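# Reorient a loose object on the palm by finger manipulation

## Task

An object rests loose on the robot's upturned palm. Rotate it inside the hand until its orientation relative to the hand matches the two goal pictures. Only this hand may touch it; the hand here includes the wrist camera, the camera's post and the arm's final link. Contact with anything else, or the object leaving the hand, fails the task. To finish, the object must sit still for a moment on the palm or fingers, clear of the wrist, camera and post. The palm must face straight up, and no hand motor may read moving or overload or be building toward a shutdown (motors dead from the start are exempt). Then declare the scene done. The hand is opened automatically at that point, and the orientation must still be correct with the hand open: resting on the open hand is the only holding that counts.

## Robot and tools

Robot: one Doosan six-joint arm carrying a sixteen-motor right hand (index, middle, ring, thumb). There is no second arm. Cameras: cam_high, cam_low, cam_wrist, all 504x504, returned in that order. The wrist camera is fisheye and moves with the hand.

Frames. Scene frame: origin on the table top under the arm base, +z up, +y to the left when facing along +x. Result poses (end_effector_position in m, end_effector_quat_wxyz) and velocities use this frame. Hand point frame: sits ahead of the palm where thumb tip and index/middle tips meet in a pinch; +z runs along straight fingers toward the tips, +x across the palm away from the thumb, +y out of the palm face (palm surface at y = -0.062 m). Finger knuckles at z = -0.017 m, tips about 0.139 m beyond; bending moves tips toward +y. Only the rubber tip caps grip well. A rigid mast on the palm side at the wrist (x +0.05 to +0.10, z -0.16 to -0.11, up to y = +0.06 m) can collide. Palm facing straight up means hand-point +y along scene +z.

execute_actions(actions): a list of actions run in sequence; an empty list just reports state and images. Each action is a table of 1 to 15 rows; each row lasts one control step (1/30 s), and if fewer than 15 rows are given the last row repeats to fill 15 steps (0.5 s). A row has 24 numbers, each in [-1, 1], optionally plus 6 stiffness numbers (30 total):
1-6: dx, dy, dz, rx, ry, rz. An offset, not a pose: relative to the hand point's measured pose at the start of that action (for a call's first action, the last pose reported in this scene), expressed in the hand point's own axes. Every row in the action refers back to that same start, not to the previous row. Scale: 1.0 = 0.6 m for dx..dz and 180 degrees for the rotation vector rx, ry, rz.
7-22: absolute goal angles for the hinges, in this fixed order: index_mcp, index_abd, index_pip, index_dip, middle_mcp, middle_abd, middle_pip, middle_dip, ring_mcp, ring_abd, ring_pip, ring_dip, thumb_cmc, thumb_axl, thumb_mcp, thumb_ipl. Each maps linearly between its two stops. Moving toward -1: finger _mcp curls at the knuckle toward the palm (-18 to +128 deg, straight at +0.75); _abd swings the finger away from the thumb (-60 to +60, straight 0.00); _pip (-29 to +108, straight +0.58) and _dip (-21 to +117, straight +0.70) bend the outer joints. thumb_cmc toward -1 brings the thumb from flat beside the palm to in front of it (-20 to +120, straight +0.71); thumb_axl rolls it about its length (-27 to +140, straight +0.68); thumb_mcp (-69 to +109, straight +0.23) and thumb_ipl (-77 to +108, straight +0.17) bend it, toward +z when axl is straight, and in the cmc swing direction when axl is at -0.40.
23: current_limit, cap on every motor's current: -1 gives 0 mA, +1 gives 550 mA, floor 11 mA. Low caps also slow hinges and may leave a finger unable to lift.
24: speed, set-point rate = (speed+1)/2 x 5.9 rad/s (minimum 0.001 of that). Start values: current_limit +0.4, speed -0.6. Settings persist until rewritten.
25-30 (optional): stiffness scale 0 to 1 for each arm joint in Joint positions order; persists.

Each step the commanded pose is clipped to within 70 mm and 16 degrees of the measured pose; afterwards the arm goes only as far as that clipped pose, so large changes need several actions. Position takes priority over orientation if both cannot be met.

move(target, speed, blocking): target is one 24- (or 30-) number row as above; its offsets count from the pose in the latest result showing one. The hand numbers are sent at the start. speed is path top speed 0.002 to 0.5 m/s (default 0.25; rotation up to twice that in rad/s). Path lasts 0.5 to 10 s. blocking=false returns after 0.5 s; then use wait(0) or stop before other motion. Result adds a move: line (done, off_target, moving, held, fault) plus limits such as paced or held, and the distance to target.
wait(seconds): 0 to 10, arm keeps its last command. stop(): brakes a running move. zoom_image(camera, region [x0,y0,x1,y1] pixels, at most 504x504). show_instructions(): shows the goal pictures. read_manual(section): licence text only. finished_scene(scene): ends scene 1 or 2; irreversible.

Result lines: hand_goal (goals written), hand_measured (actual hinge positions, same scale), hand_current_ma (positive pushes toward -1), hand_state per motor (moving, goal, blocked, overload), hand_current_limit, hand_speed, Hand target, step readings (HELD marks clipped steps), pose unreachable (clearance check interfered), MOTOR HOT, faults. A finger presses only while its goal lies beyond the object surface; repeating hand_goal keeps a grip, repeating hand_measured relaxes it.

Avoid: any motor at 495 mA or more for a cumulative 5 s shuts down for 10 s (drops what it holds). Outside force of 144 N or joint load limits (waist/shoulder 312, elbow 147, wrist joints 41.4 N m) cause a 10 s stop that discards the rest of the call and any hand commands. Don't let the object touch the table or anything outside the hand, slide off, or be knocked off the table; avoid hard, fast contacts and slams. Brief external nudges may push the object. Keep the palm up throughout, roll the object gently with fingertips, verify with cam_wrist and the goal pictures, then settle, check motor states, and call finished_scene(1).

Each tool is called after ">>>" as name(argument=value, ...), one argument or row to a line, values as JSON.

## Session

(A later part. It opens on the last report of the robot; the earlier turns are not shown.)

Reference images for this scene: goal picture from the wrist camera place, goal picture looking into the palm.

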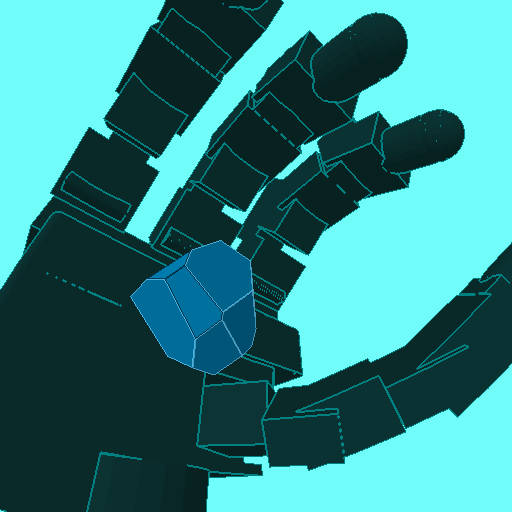

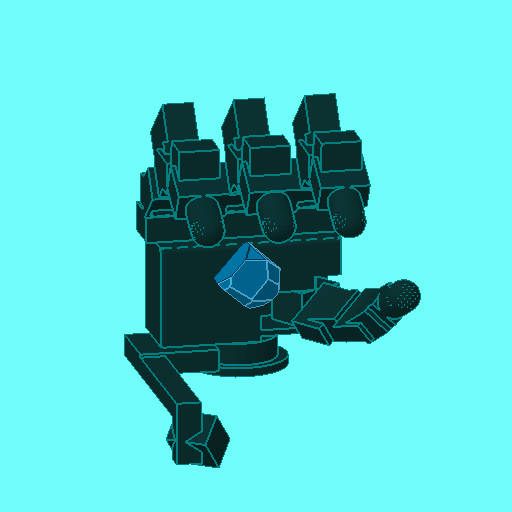

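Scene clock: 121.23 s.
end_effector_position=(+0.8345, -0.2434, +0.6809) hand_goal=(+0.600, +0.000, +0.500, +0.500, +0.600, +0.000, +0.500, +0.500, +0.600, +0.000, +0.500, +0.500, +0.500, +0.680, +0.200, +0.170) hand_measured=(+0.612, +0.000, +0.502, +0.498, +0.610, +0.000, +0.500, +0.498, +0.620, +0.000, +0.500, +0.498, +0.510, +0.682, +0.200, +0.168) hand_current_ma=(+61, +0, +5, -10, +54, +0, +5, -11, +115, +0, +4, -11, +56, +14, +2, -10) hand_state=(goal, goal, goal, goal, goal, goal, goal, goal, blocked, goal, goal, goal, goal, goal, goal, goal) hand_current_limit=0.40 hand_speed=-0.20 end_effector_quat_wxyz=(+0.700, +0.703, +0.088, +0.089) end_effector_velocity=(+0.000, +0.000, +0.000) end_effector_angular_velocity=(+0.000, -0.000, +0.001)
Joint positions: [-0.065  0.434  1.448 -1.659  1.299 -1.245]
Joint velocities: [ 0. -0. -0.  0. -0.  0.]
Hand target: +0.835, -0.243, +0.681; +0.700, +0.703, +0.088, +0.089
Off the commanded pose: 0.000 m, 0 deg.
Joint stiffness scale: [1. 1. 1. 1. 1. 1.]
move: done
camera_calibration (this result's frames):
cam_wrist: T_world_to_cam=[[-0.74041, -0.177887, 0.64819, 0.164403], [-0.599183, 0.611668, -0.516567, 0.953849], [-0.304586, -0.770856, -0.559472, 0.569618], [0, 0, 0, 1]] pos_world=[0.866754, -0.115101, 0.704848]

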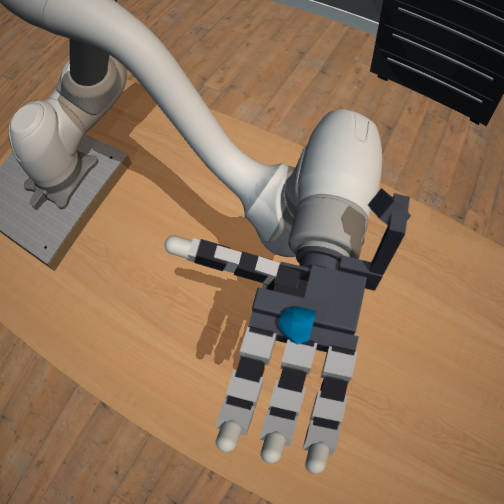

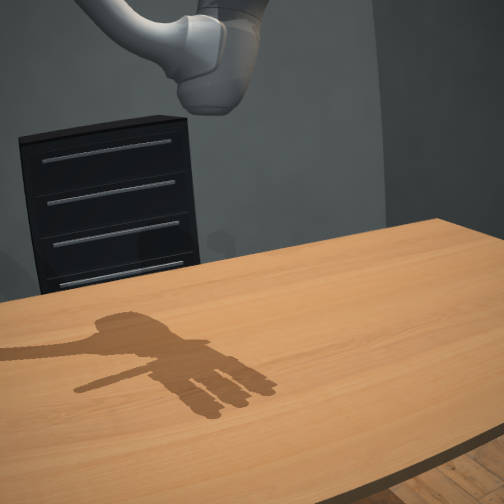

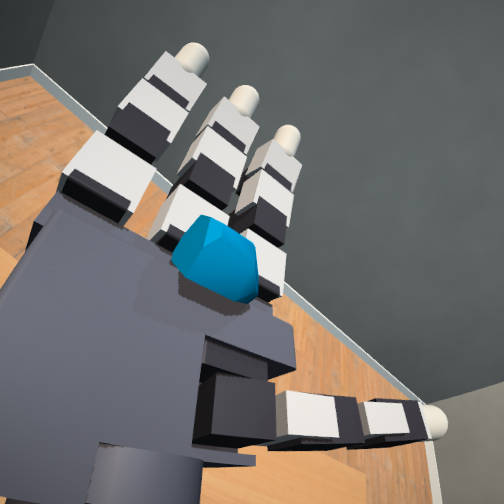

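It was righted before I released it. Repeat, then push further with the knuckle.

>>> move(
  target=[0,0,0,0,0,0, 0.6,0,0.5,0.5,0.1,0,-1,-0.2,0.6,0,0.5,0.5,0.5,0.68,0.2,0.17,0.4,-0.5],
)

>>> move(
  target=[0,0,0,0,0,0, 0.6,0,0.5,0.5,-0.4,0,-0.8,0,0.6,0,0.5,0.5,0.5,0.68,0.2,0.17,0.4,-0.8],
)

>>> move(
  target=[0,0,0,0,0,0, 0.6,0,0.5,0.5,-0.4,0,0.5,0.5,0.6,0,0.5,0.5,0.5,0.68,0.2,0.17,0.4,-0.2],
)

>>> move(
  target=[0,0,0,0,0,0, -1,0,0.5,0.5,-1,0,0.5,0.5,0.6,0,0.5,0.5,0.5,0.68,0.2,0.17,0.4,-0.6],
)

>>> move(
  target=[0,0,0,0,0,0, 0.6,0,0.5,0.5,0.6,0,0.5,0.5,0.6,0,0.5,0.5,0.5,0.68,0.2,0.17,0.4,-0.2],
)

>>> zoom_image(
  camera="cam_high",
  region=[230,250,370,390],
)

>>> zoom_image(
  camera="cam_wrist",
  region=[100,200,320,420],
)

Scene clock: 134.53 s.
end_effector_position=(+0.8345, -0.2434, +0.6809) hand_goal=(+0.600, +0.000, +0.500, +0.500, +0.100, +0.000, -1.000, -0.200, +0.600, +0.000, +0.500, +0.500, +0.500, +0.680, +0.200, +0.170) hand_measured=(+0.612, +0.000, +0.502, +0.498, +0.118, +0.000, -0.794, -0.184, +0.620, +0.000, +0.500, +0.498, +0.510, +0.682, +0.200, +0.168) hand_current_ma=(+61, +0, +5, -10, +100, +0, +385, +86, +115, +0, +4, -11, +56, +14, +2, -10) hand_state=(goal, goal, goal, goal, goal, goal, blocked, goal, blocked, goal, goal, goal, goal, goal, goal, goal) hand_current_limit=0.40 hand_speed=-0.50 end_effector_quat_wxyz=(+0.700, +0.703, +0.088, +0.089) end_effector_velocity=(+0.000, -0.000, +0.000) end_effector_angular_velocity=(-0.000, +0.002, +0.000)
Joint positions: [-0.065  0.434  1.448 -1.659  1.299 -1.245]
Joint velocities: [-0.     0.    -0.     0.    -0.    -0.002]
Hand target: +0.835, -0.243, +0.681; +0.700, +0.703, +0.088, +0.089
Off the commanded pose: 0.000 m, 0 deg.
Joint stiffness scale: [1. 1. 1. 1. 1. 1.]
move: done
camera_calibration (this result's frames):
cam_wrist: T_world_to_cam=[[-0.74041, -0.177887, 0.64819, 0.164403], [-0.599183, 0.611668, -0.516567, 0.953849], [-0.304586, -0.770856, -0.559472, 0.569618], [0, 0, 0, 1]] pos_world=[0.866754, -0.115101, 0.704848]

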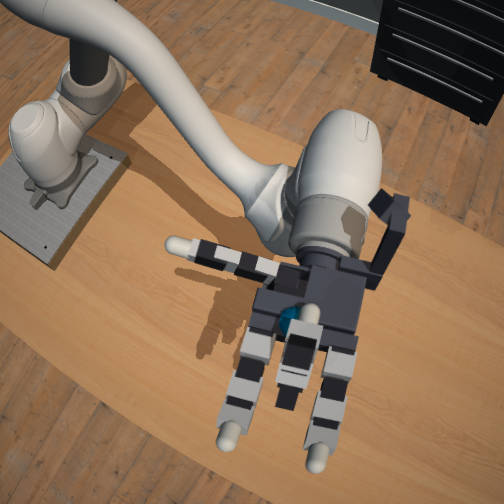

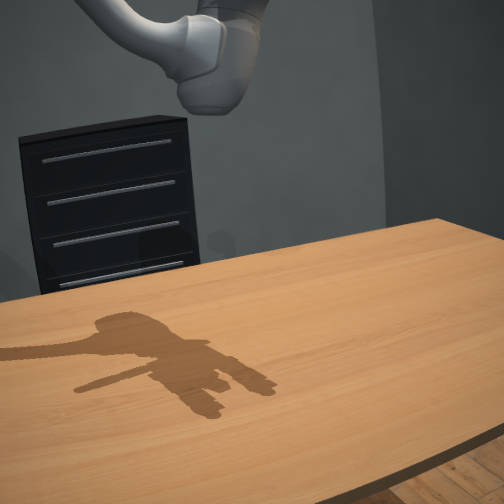

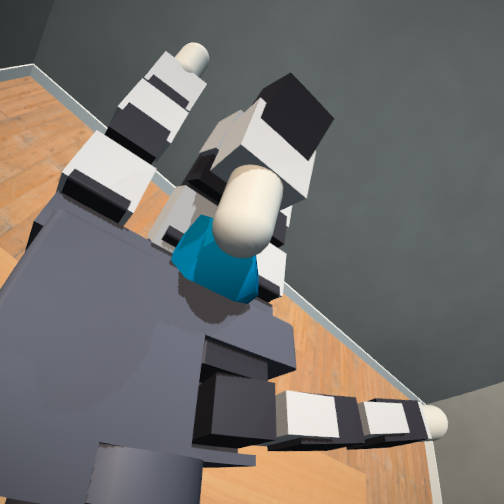

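Scene clock: 135.83 s.
end_effector_position=(+0.8345, -0.2434, +0.6809) hand_goal=(+0.600, +0.000, +0.500, +0.500, -0.400, +0.000, -0.800, +0.000, +0.600, +0.000, +0.500, +0.500, +0.500, +0.680, +0.200, +0.170) hand_measured=(+0.612, +0.000, +0.502, +0.498, -0.356, +0.000, -0.778, +0.010, +0.620, +0.000, +0.500, +0.498, +0.510, +0.682, +0.200, +0.168) hand_current_ma=(+61, +0, +5, -10, +237, -1, +117, +56, +115, +0, +4, -11, +56, +14, +2, -10) hand_state=(goal, goal, goal, goal, blocked, goal, blocked, goal, blocked, goal, goal, goal, goal, goal, goal, goal) hand_current_limit=0.40 hand_speed=-0.80 end_effector_quat_wxyz=(+0.700, +0.703, +0.088, +0.089) end_effector_velocity=(-0.000, -0.000, +0.000) end_effector_angular_velocity=(-0.000, +0.001, -0.001)
Joint positions: [-0.065  0.434  1.448 -1.659  1.299 -1.245]
Joint velocities: [-0.    -0.     0.     0.     0.001 -0.001]
Hand target: +0.835, -0.243, +0.681; +0.700, +0.703, +0.088, +0.089
Off the commanded pose: 0.000 m, 0 deg.
Joint stiffness scale: [1. 1. 1. 1. 1. 1.]
move: done
camera_calibration (this result's frames):
cam_wrist: T_world_to_cam=[[-0.74041, -0.177887, 0.64819, 0.164403], [-0.599183, 0.611668, -0.516567, 0.953849], [-0.304587, -0.770856, -0.559472, 0.569618], [0, 0, 0, 1]] pos_world=[0.866754, -0.115101, 0.704848]

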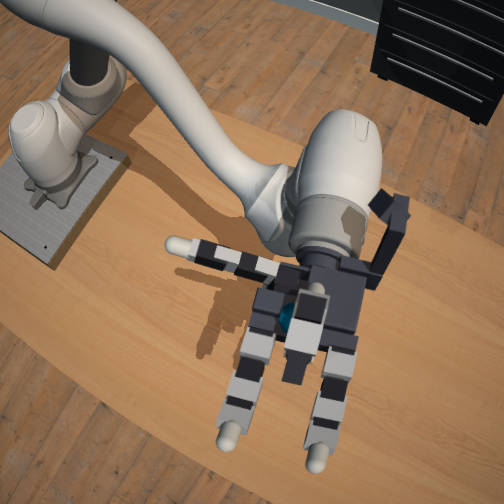

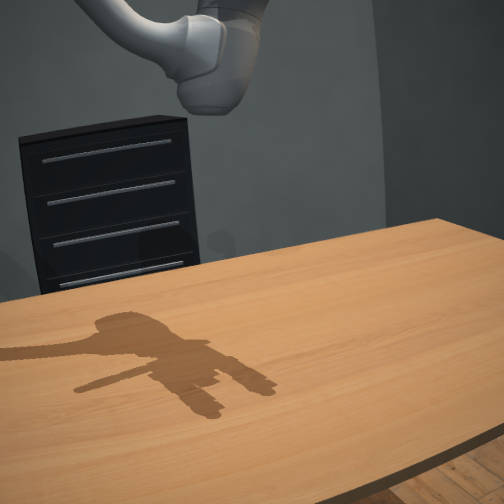

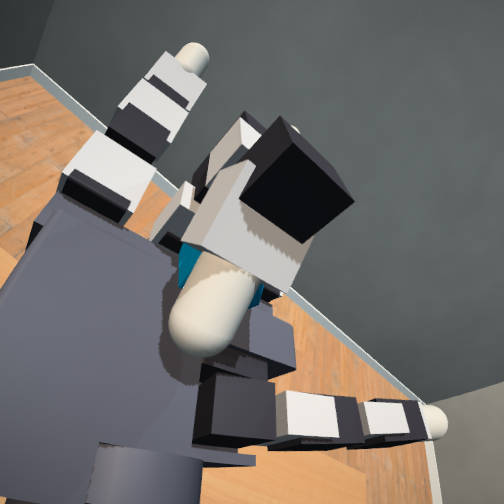

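Scene clock: 137.13 s.
end_effector_position=(+0.8345, -0.2434, +0.6809) hand_goal=(+0.600, +0.000, +0.500, +0.500, -0.400, +0.000, +0.500, +0.500, +0.600, +0.000, +0.500, +0.500, +0.500, +0.680, +0.200, +0.170) hand_measured=(+0.612, +0.000, +0.502, +0.498, -0.394, +0.000, +0.498, +0.498, +0.620, +0.000, +0.500, +0.498, +0.510, +0.682, +0.200, +0.168) hand_current_ma=(+61, +0, +5, -10, +29, -1, -13, -15, +115, +0, +4, -11, +56, +14, +2, -10) hand_state=(goal, goal, goal, goal, goal, goal, goal, goal, blocked, goal, goal, goal, goal, goal, goal, goal) hand_current_limit=0.40 hand_speed=-0.20 end_effector_quat_wxyz=(+0.700, +0.703, +0.088, +0.089) end_effector_velocity=(-0.000, +0.000, -0.000) end_effector_angular_velocity=(-0.000, +0.000, -0.000)
Joint positions: [-0.065  0.434  1.448 -1.659  1.299 -1.245]
Joint velocities: [ 0.     0.     0.     0.     0.001 -0.   ]
Hand target: +0.835, -0.243, +0.681; +0.700, +0.703, +0.088, +0.089
Off the commanded pose: 0.000 m, 0 deg.
Joint stiffness scale: [1. 1. 1. 1. 1. 1.]
move: done
camera_calibration (this result's frames):
cam_wrist: T_world_to_cam=[[-0.74041, -0.177886, 0.64819, 0.164403], [-0.599183, 0.611668, -0.516567, 0.953849], [-0.304587, -0.770856, -0.559471, 0.569618], [0, 0, 0, 1]] pos_world=[0.866754, -0.115101, 0.704848]

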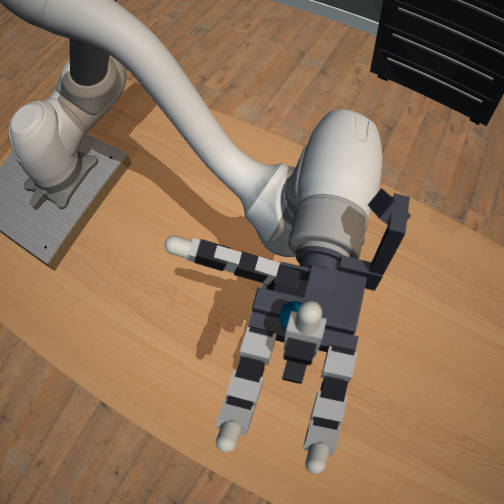

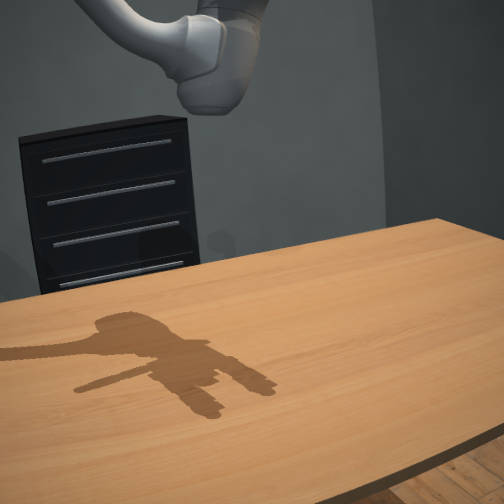

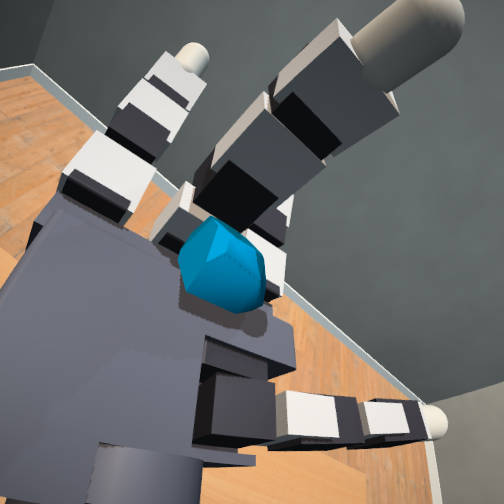

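Scene clock: 139.17 s.
end_effector_position=(+0.8345, -0.2434, +0.6809) hand_goal=(-1.000, +0.000, +0.500, +0.500, -1.000, +0.000, +0.500, +0.500, +0.600, +0.000, +0.500, +0.500, +0.500, +0.680, +0.200, +0.170) hand_measured=(-1.000, +0.000, +0.500, +0.498, -0.460, +0.000, +0.498, +0.498, +0.620, +0.000, +0.500, +0.498, +0.510, +0.682, +0.200, +0.168) hand_current_ma=(-1, +0, +1, -10, +385, -3, -11, -15, +115, +0, +4, -11, +56, +14, +2, -10) hand_state=(goal, goal, goal, goal, blocked, goal, goal, goal, blocked, goal, goal, goal, goal, goal, goal, goal) hand_current_limit=0.40 hand_speed=-0.60 end_effector_quat_wxyz=(+0.700, +0.703, +0.088, +0.089) end_effector_velocity=(-0.000, -0.000, -0.000) end_effector_angular_velocity=(+0.000, +0.000, -0.001)
Joint positions: [-0.065  0.434  1.448 -1.659  1.299 -1.245]
Joint velocities: [-0.  0.  0.  0.  0.  0.]
Hand target: +0.835, -0.243, +0.681; +0.700, +0.703, +0.088, +0.089
Off the commanded pose: 0.000 m, 0 deg.
Joint stiffness scale: [1. 1. 1. 1. 1. 1.]
move: done
camera_calibration (this result's frames):
cam_wrist: T_world_to_cam=[[-0.74041, -0.177887, 0.64819, 0.164403], [-0.599183, 0.611668, -0.516567, 0.953849], [-0.304586, -0.770856, -0.559472, 0.569618], [0, 0, 0, 1]] pos_world=[0.866754, -0.115101, 0.704848]

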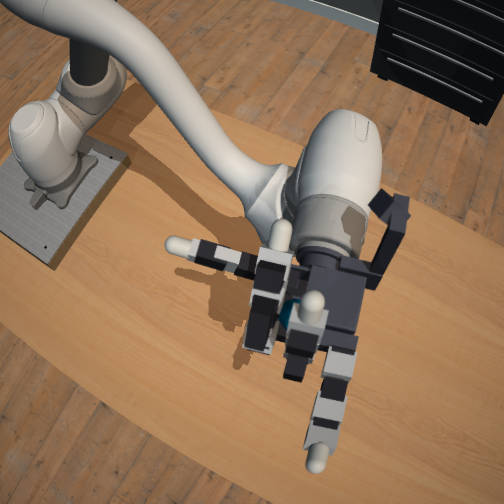

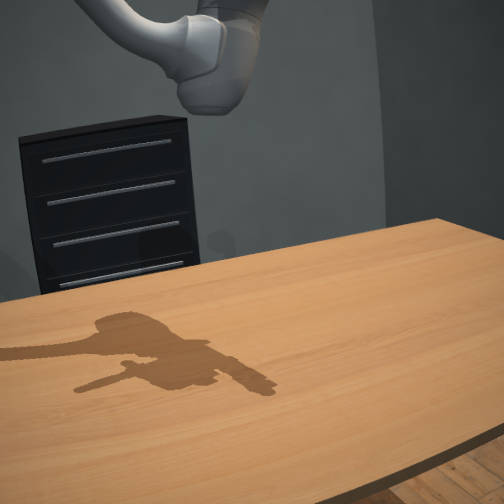

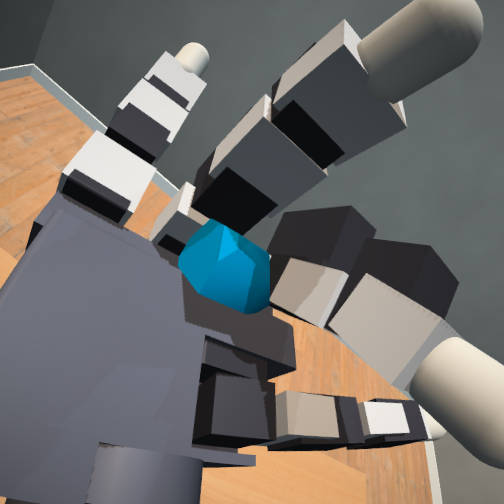

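Scene clock: 140.63 s.
end_effector_position=(+0.8345, -0.2434, +0.6809) hand_goal=(+0.600, +0.000, +0.500, +0.500, +0.600, +0.000, +0.500, +0.500, +0.600, +0.000, +0.500, +0.500, +0.500, +0.680, +0.200, +0.170) hand_measured=(+0.610, +0.000, +0.502, +0.498, +0.610, +0.000, +0.500, +0.498, +0.620, +0.000, +0.500, +0.498, +0.510, +0.682, +0.200, +0.168) hand_current_ma=(+58, +0, +5, -10, +54, -3, +5, -11, +115, +0, +4, -11, +56, +14, +2, -10) hand_state=(goal, goal, goal, goal, goal, goal, goal, goal, blocked, goal, goal, goal, goal, goal, goal, goal) hand_current_limit=0.40 hand_speed=-0.20 end_effector_quat_wxyz=(+0.700, +0.703, +0.088, +0.089) end_effector_velocity=(-0.000, -0.000, +0.001) end_effector_angular_velocity=(-0.000, -0.000, -0.000)
Joint positions: [-0.065  0.434  1.448 -1.659  1.299 -1.245]
Joint velocities: [-0.    -0.    -0.001 -0.    -0.    -0.001]
Hand target: +0.835, -0.243, +0.681; +0.700, +0.703, +0.088, +0.089
Off the commanded pose: 0.000 m, 0 deg.
Joint stiffness scale: [1. 1. 1. 1. 1. 1.]
move: done
camera_calibration (this result's frames):
cam_wrist: T_world_to_cam=[[-0.74041, -0.177887, 0.64819, 0.164403], [-0.599183, 0.611668, -0.516567, 0.953849], [-0.304586, -0.770856, -0.559472, 0.569618], [0, 0, 0, 1]] pos_world=[0.866754, -0.115101, 0.704848]

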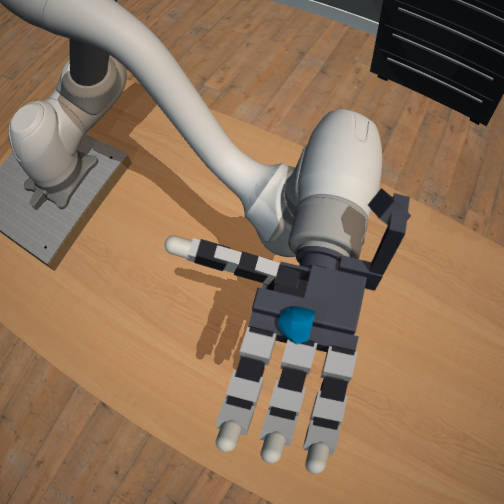

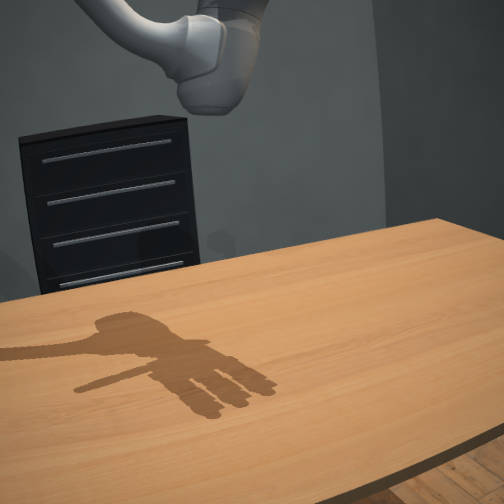

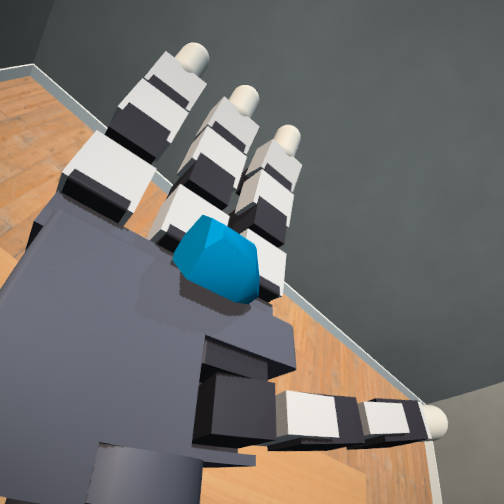

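Region (230, 250, 370, 390) of cam_high's 504x504 image, scaled by 3.600, with more detail than that image has.

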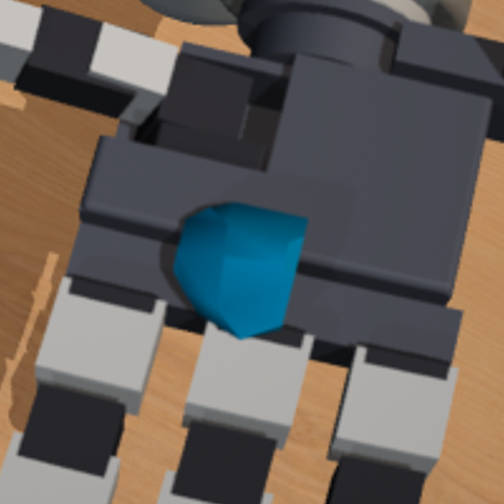

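Region (100, 200, 320, 420) of cam_wrist's 504x504 image, scaled by 2.291, with more detail than that image has.

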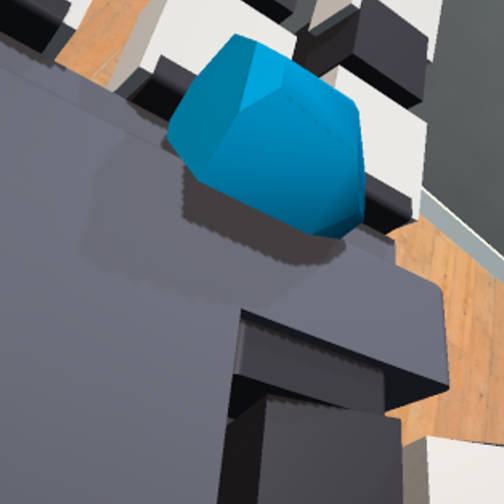

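>>> move(
  target=[0,0,0,-0.12,0,0, 0.6,0,0.5,0.5,0.1,0,-1,-0.2,0.6,0,0.5,0.5,0.5,0.68,0.2,0.17,0.4,-0.5],
  speed=0.15,
)

>>> move(
  target=[0,0,0,0,0,0, 0.6,0,0.5,0.5,-0.4,0,-0.8,0,0.6,0,0.5,0.5,0.5,0.68,0.2,0.17,0.4,-0.8],
)

>>> move(
  target=[0,0,0,0,0,0, 0.6,0,0.5,0.5,-0.4,0,-0.55,-0.2,0.6,0,0.5,0.5,0.5,0.68,0.2,0.17,0.4,-0.8],
)

>>> move(
  target=[0,0,0,0,0,0, 0.6,0,0.5,0.5,-0.6,0,-0.3,-0.15,0.6,0,0.5,0.5,0.5,0.68,0.2,0.17,0.4,-0.8],
)

Scene clock: 152.17 s.
end_effector_position=(+0.8362, -0.2426, +0.6835) hand_goal=(+0.600, +0.000, +0.500, +0.500, +0.100, +0.000, -1.000, -0.200, +0.600, +0.000, +0.500, +0.500, +0.500, +0.680, +0.200, +0.170) hand_measured=(+0.612, +0.000, +0.502, +0.498, +0.116, +0.000, -0.792, -0.182, +0.620, +0.000, +0.502, +0.498, +0.512, +0.682, +0.200, +0.168) hand_current_ma=(+63, +0, +5, -10, +84, +1, +385, +90, +115, +0, +5, -11, +57, +14, +2, -10) hand_state=(goal, goal, goal, goal, goal, goal, blocked, goal, blocked, goal, goal, goal, goal, goal, goal, goal) hand_current_limit=0.40 hand_speed=-0.50 end_effector_quat_wxyz=(+0.817, +0.562, +0.071, +0.106) end_effector_velocity=(-0.000, +0.001, +0.001) end_effector_angular_velocity=(-0.010, -0.005, +0.001)
Joint positions: [-0.121  0.504  1.5   -2.054  1.436 -1.034]
Joint velocities: [-0.001  0.001 -0.    -0.01   0.005  0.005]
Hand target: +0.835, -0.243, +0.681; +0.819, +0.559, +0.070, +0.104
Off the commanded pose: 0.003 m, 1 deg.
Joint stiffness scale: [1. 1. 1. 1. 1. 1.]
move: done
camera_calibration (this result's frames):
cam_wrist: T_world_to_cam=[[-0.799961, 0.0443121, 0.598413, 0.301837], [-0.54075, 0.37904, -0.750945, 1.01059], [-0.260099, -0.924319, -0.279256, 0.306241], [0, 0, 0, 1]] pos_world=[0.867587, -0.113365, 0.663793]

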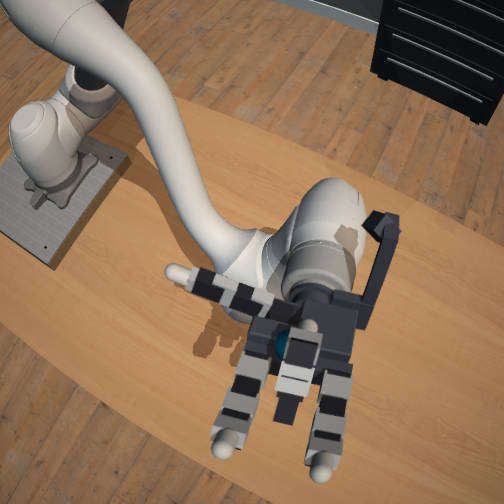

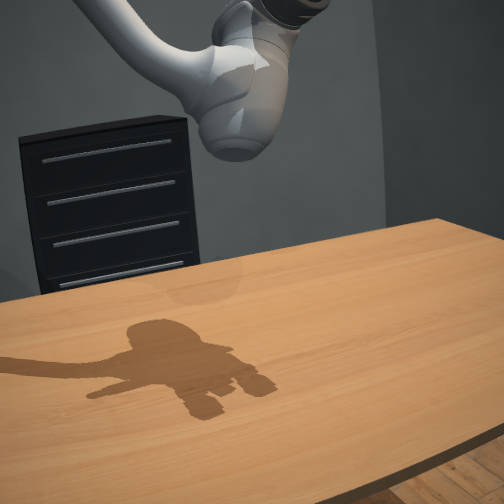

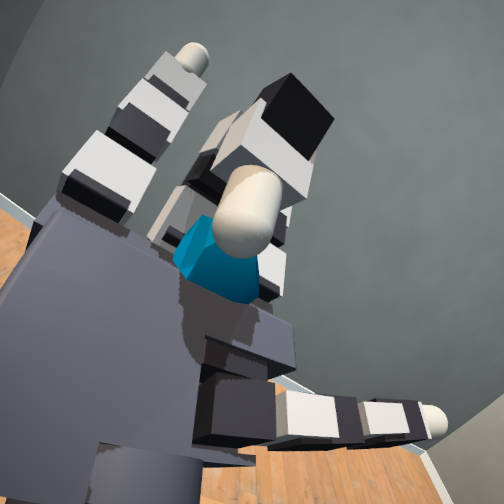

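Scene clock: 153.43 s.
end_effector_position=(+0.8362, -0.2426, +0.6835) hand_goal=(+0.600, +0.000, +0.500, +0.500, -0.400, +0.000, -0.800, +0.000, +0.600, +0.000, +0.500, +0.500, +0.500, +0.680, +0.200, +0.170) hand_measured=(+0.612, +0.000, +0.502, +0.498, -0.350, -0.004, -0.780, +0.008, +0.620, +0.000, +0.502, +0.498, +0.512, +0.682, +0.200, +0.168) hand_current_ma=(+63, +0, +5, -10, +271, -17, +112, +45, +115, +0, +5, -11, +57, +14, +2, -10) hand_state=(goal, goal, goal, goal, blocked, goal, blocked, goal, blocked, goal, goal, goal, goal, goal, goal, goal) hand_current_limit=0.40 hand_speed=-0.80 end_effector_quat_wxyz=(+0.817, +0.562, +0.071, +0.106) end_effector_velocity=(-0.001, +0.000, +0.000) end_effector_angular_velocity=(-0.000, -0.001, -0.000)
Joint positions: [-0.121  0.504  1.5   -2.054  1.436 -1.034]
Joint velocities: [ 0.    -0.001  0.    -0.     0.001  0.   ]
Hand target: +0.836, -0.243, +0.683; +0.817, +0.562, +0.071, +0.106
Off the commanded pose: 0.000 m, 0 deg.
Joint stiffness scale: [1. 1. 1. 1. 1. 1.]
move: done
camera_calibration (this result's frames):
cam_wrist: T_world_to_cam=[[-0.800003, 0.0444, 0.598351, 0.301916], [-0.540702, 0.378916, -0.751042, 1.0106], [-0.260071, -0.924365, -0.279127, 0.306133], [0, 0, 0, 1]] pos_world=[0.867581, -0.113358, 0.663798]

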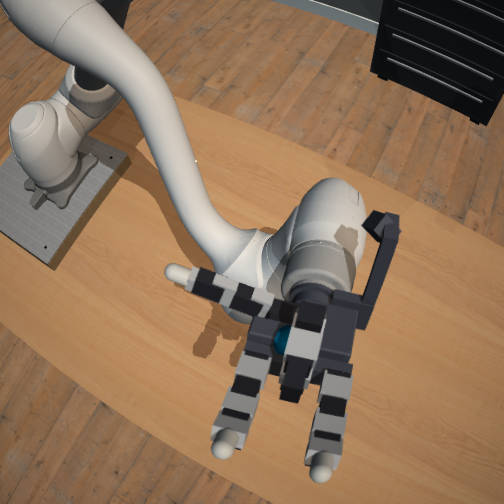

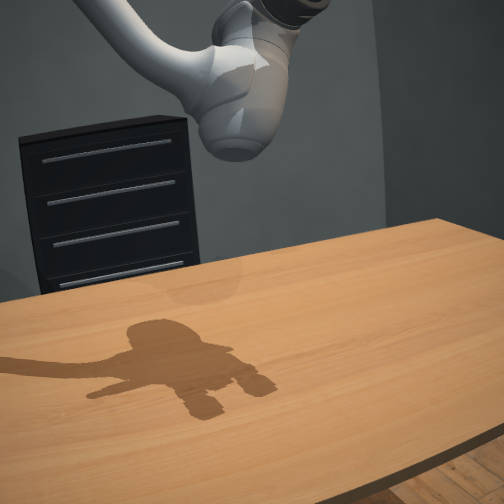

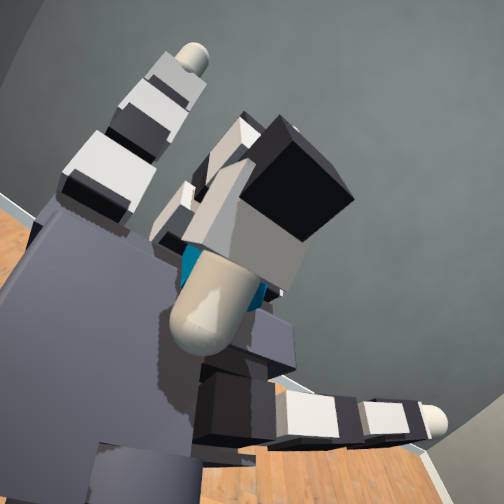

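Scene clock: 154.20 s.
end_effector_position=(+0.8362, -0.2426, +0.6835) hand_goal=(+0.600, +0.000, +0.500, +0.500, -0.400, +0.000, -0.550, -0.200, +0.600, +0.000, +0.500, +0.500, +0.500, +0.680, +0.200, +0.170) hand_measured=(+0.612, +0.000, +0.502, +0.498, -0.400, -0.004, -0.558, -0.198, +0.620, +0.000, +0.502, +0.498, +0.512, +0.682, +0.200, +0.168) hand_current_ma=(+63, +0, +5, -10, +2, -17, -44, +13, +115, +0, +5, -11, +57, +14, +2, -10) hand_state=(goal, goal, goal, goal, goal, goal, goal, goal, blocked, goal, goal, goal, goal, goal, goal, goal) hand_current_limit=0.40 hand_speed=-0.80 end_effector_quat_wxyz=(+0.817, +0.562, +0.071, +0.106) end_effector_velocity=(+0.000, -0.000, +0.000) end_effector_angular_velocity=(+0.000, -0.001, +0.001)
Joint positions: [-0.121  0.504  1.5   -2.054  1.436 -1.034]
Joint velocities: [-0.    -0.    -0.    -0.    -0.001  0.001]
Hand target: +0.836, -0.243, +0.683; +0.817, +0.562, +0.071, +0.106
Off the commanded pose: 0.000 m, 0 deg.
Joint stiffness scale: [1. 1. 1. 1. 1. 1.]
move: done
camera_calibration (this result's frames):
cam_wrist: T_world_to_cam=[[-0.800003, 0.0444001, 0.598351, 0.301916], [-0.540702, 0.378916, -0.751042, 1.0106], [-0.260071, -0.924365, -0.279127, 0.306133], [0, 0, 0, 1]] pos_world=[0.867581, -0.113358, 0.663798]

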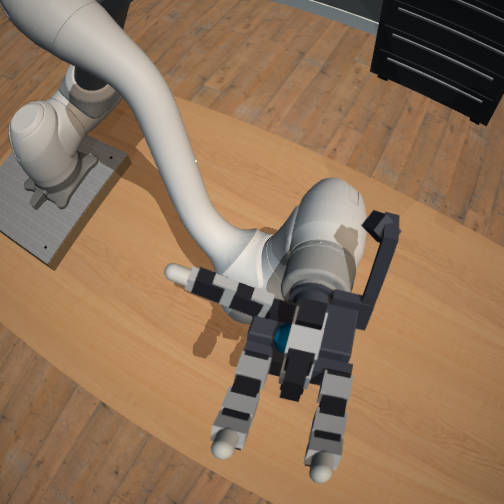

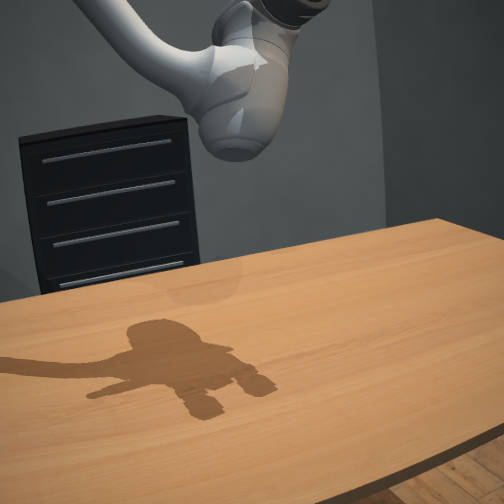

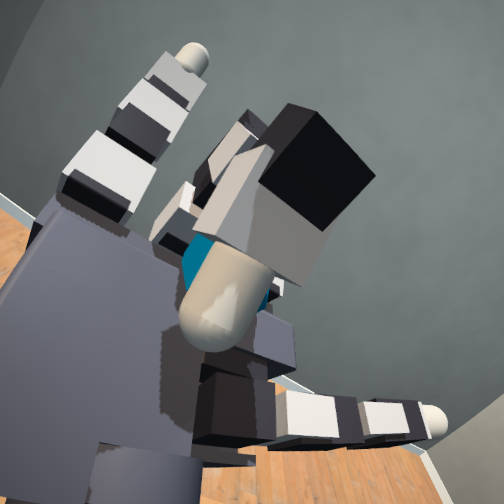

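Scene clock: 154.97 s.
end_effector_position=(+0.8362, -0.2426, +0.6835) hand_goal=(+0.600, +0.000, +0.500, +0.500, -0.600, +0.000, -0.300, -0.150, +0.600, +0.000, +0.500, +0.500, +0.500, +0.680, +0.200, +0.170) hand_measured=(+0.612, +0.000, +0.502, +0.498, -0.460, -0.004, -0.308, -0.154, +0.620, +0.000, +0.502, +0.498, +0.512, +0.682, +0.200, +0.168) hand_current_ma=(+63, +0, +5, -10, +385, -17, -45, -17, +115, +0, +5, -11, +57, +14, +2, -10) hand_state=(goal, goal, goal, goal, blocked, goal, goal, goal, blocked, goal, goal, goal, goal, goal, goal, goal) hand_current_limit=0.40 hand_speed=-0.80 end_effector_quat_wxyz=(+0.817, +0.562, +0.071, +0.106) end_effector_velocity=(+0.000, +0.000, -0.001) end_effector_angular_velocity=(-0.000, +0.001, -0.000)
Joint positions: [-0.121  0.504  1.5   -2.054  1.436 -1.034]
Joint velocities: [ 0.     0.     0.001 -0.     0.    -0.   ]
Hand target: +0.836, -0.243, +0.683; +0.817, +0.562, +0.071, +0.106
Off the commanded pose: 0.000 m, 0 deg.
Joint stiffness scale: [1. 1. 1. 1. 1. 1.]
move: done
camera_calibration (this result's frames):
cam_wrist: T_world_to_cam=[[-0.800003, 0.0443999, 0.598351, 0.301916], [-0.540702, 0.378916, -0.751042, 1.0106], [-0.260071, -0.924365, -0.279127, 0.306133], [0, 0, 0, 1]] pos_world=[0.867581, -0.113358, 0.663798]

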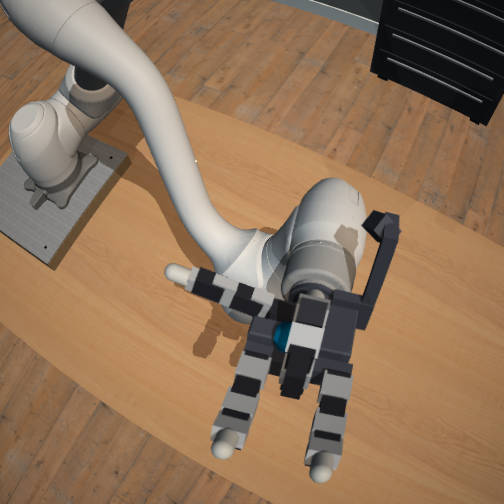

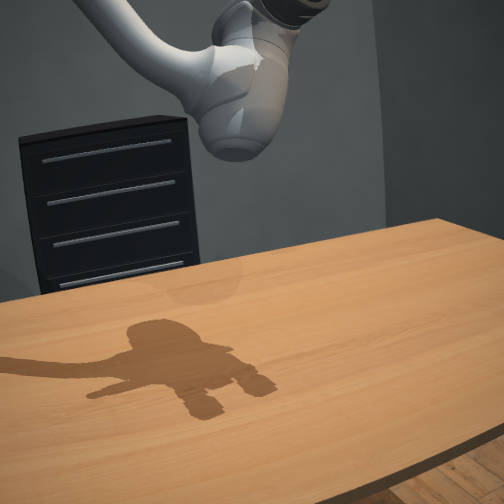

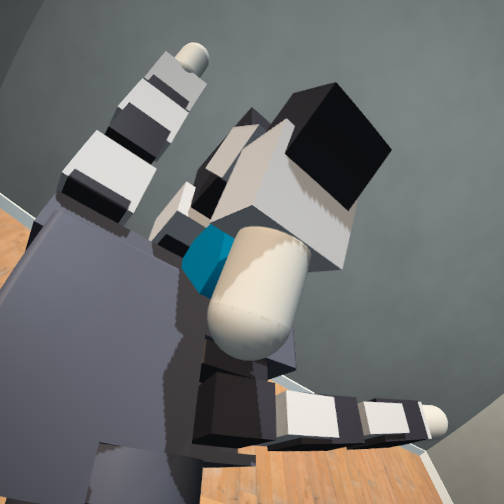

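>>> move(
  target=[0,0,0,-0.13,0,0, 0.6,0,0.5,0.5,-0.38,0,-0.5,-0.1,0.6,0,0.5,0.5,-0.45,0.68,0.2,0.17,0.4,-0.5],
  speed=0.1,
)

>>> move(
  target=[0,0,0,0,0,0, 0.6,0,0.5,0.5,-0.6,0,-0.35,-0.15,0.6,0,0.5,0.5,-0.45,0.68,0.2,0.17,0.4,-0.8],
)

Scene clock: 163.07 s.
end_effector_position=(+0.8374, -0.2423, +0.6820) hand_goal=(+0.600, +0.000, +0.500, +0.500, -0.380, +0.000, -0.500, -0.100, +0.600, +0.000, +0.500, +0.500, -0.450, +0.680, +0.200, +0.170) hand_measured=(+0.612, +0.000, +0.502, +0.498, -0.384, -0.002, -0.500, -0.100, +0.616, +0.000, +0.502, +0.498, -0.442, +0.682, +0.202, +0.168) hand_current_ma=(+63, +0, +5, -10, -24, -13, +0, -4, +97, +0, +5, -11, +43, +13, +11, -7) hand_state=(goal, goal, goal, goal, goal, goal, goal, goal, goal, goal, goal, goal, goal, goal, goal, goal) hand_current_limit=0.40 hand_speed=-0.50 end_effector_quat_wxyz=(+0.912, +0.388, +0.052, +0.118) end_effector_velocity=(-0.000, +0.001, +0.002) end_effector_angular_velocity=(-0.011, -0.003, -0.001)
Joint positions: [-0.213  0.593  1.488 -2.433  1.64  -0.914]
Joint velocities: [-0.002  0.001 -0.003 -0.009  0.005 -0.001]
Hand target: +0.836, -0.243, +0.683; +0.914, +0.384, +0.048, +0.119
Off the commanded pose: 0.002 m, 1 deg.
Joint stiffness scale: [1. 1. 1. 1. 1. 1.]
move: done
camera_calibration (this result's frames):
cam_wrist: T_world_to_cam=[[-0.851346, 0.249803, 0.461311, 0.489967], [-0.46273, 0.0567278, -0.884683, 0.957743], [-0.247166, -0.966633, 0.0672963, 0.0490506], [0, 0, 0, 1]] pos_world=[0.872431, -0.129312, 0.61797]

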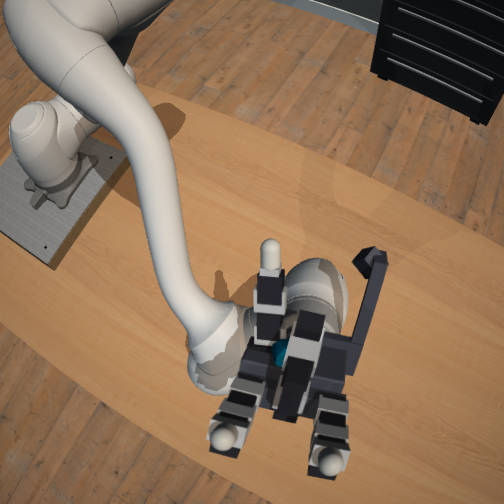

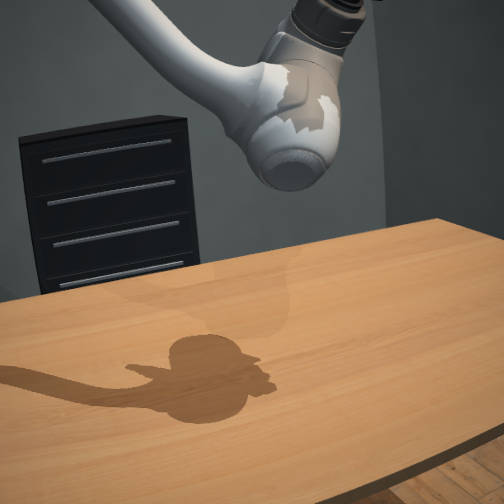

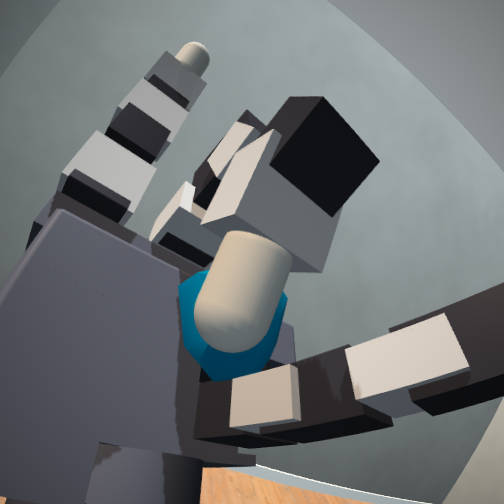

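Scene clock: 163.80 s.
end_effector_position=(+0.8374, -0.2423, +0.6820) hand_goal=(+0.600, +0.000, +0.500, +0.500, -0.600, +0.000, -0.350, -0.150, +0.600, +0.000, +0.500, +0.500, -0.450, +0.680, +0.200, +0.170) hand_measured=(+0.612, +0.000, +0.502, +0.498, -0.590, -0.002, -0.342, -0.146, +0.616, +0.000, +0.502, +0.498, -0.442, +0.682, +0.202, +0.170) hand_current_ma=(+63, +0, +5, -10, +49, -13, +42, +18, +97, +0, +5, -11, +37, +13, +12, -7) hand_state=(goal, goal, goal, goal, goal, goal, goal, goal, goal, goal, goal, goal, goal, goal, goal, goal) hand_current_limit=0.40 hand_speed=-0.80 end_effector_quat_wxyz=(+0.912, +0.388, +0.052, +0.118) end_effector_velocity=(+0.000, +0.000, -0.001) end_effector_angular_velocity=(+0.000, +0.001, +0.000)
Joint positions: [-0.213  0.593  1.488 -2.433  1.64  -0.914]
Joint velocities: [ 0.     0.001  0.    -0.    -0.     0.   ]
Hand target: +0.837, -0.242, +0.682; +0.912, +0.388, +0.052, +0.118
Off the commanded pose: 0.000 m, 0 deg.
Joint stiffness scale: [1. 1. 1. 1. 1. 1.]
move: done
camera_calibration (this result's frames):
cam_wrist: T_world_to_cam=[[-0.851376, 0.249866, 0.461222, 0.490055], [-0.46268, 0.0565806, -0.884718, 0.957703], [-0.247157, -0.966626, 0.0674366, 0.0489597], [0, 0, 0, 1]] pos_world=[0.872431, -0.12931, 0.617971]

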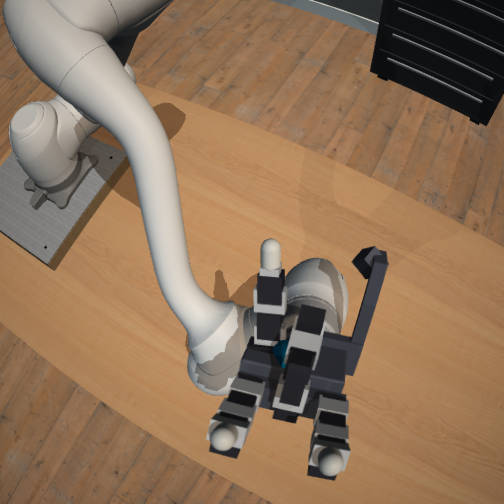

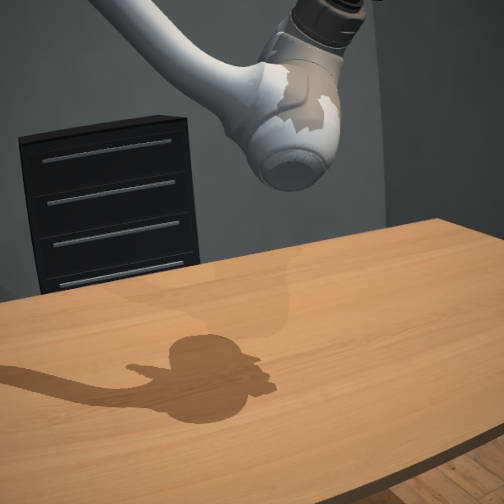

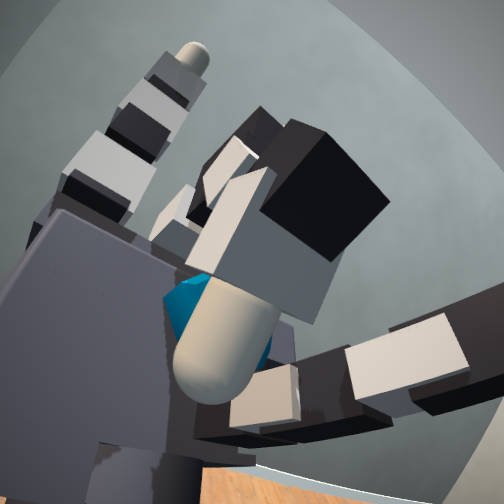

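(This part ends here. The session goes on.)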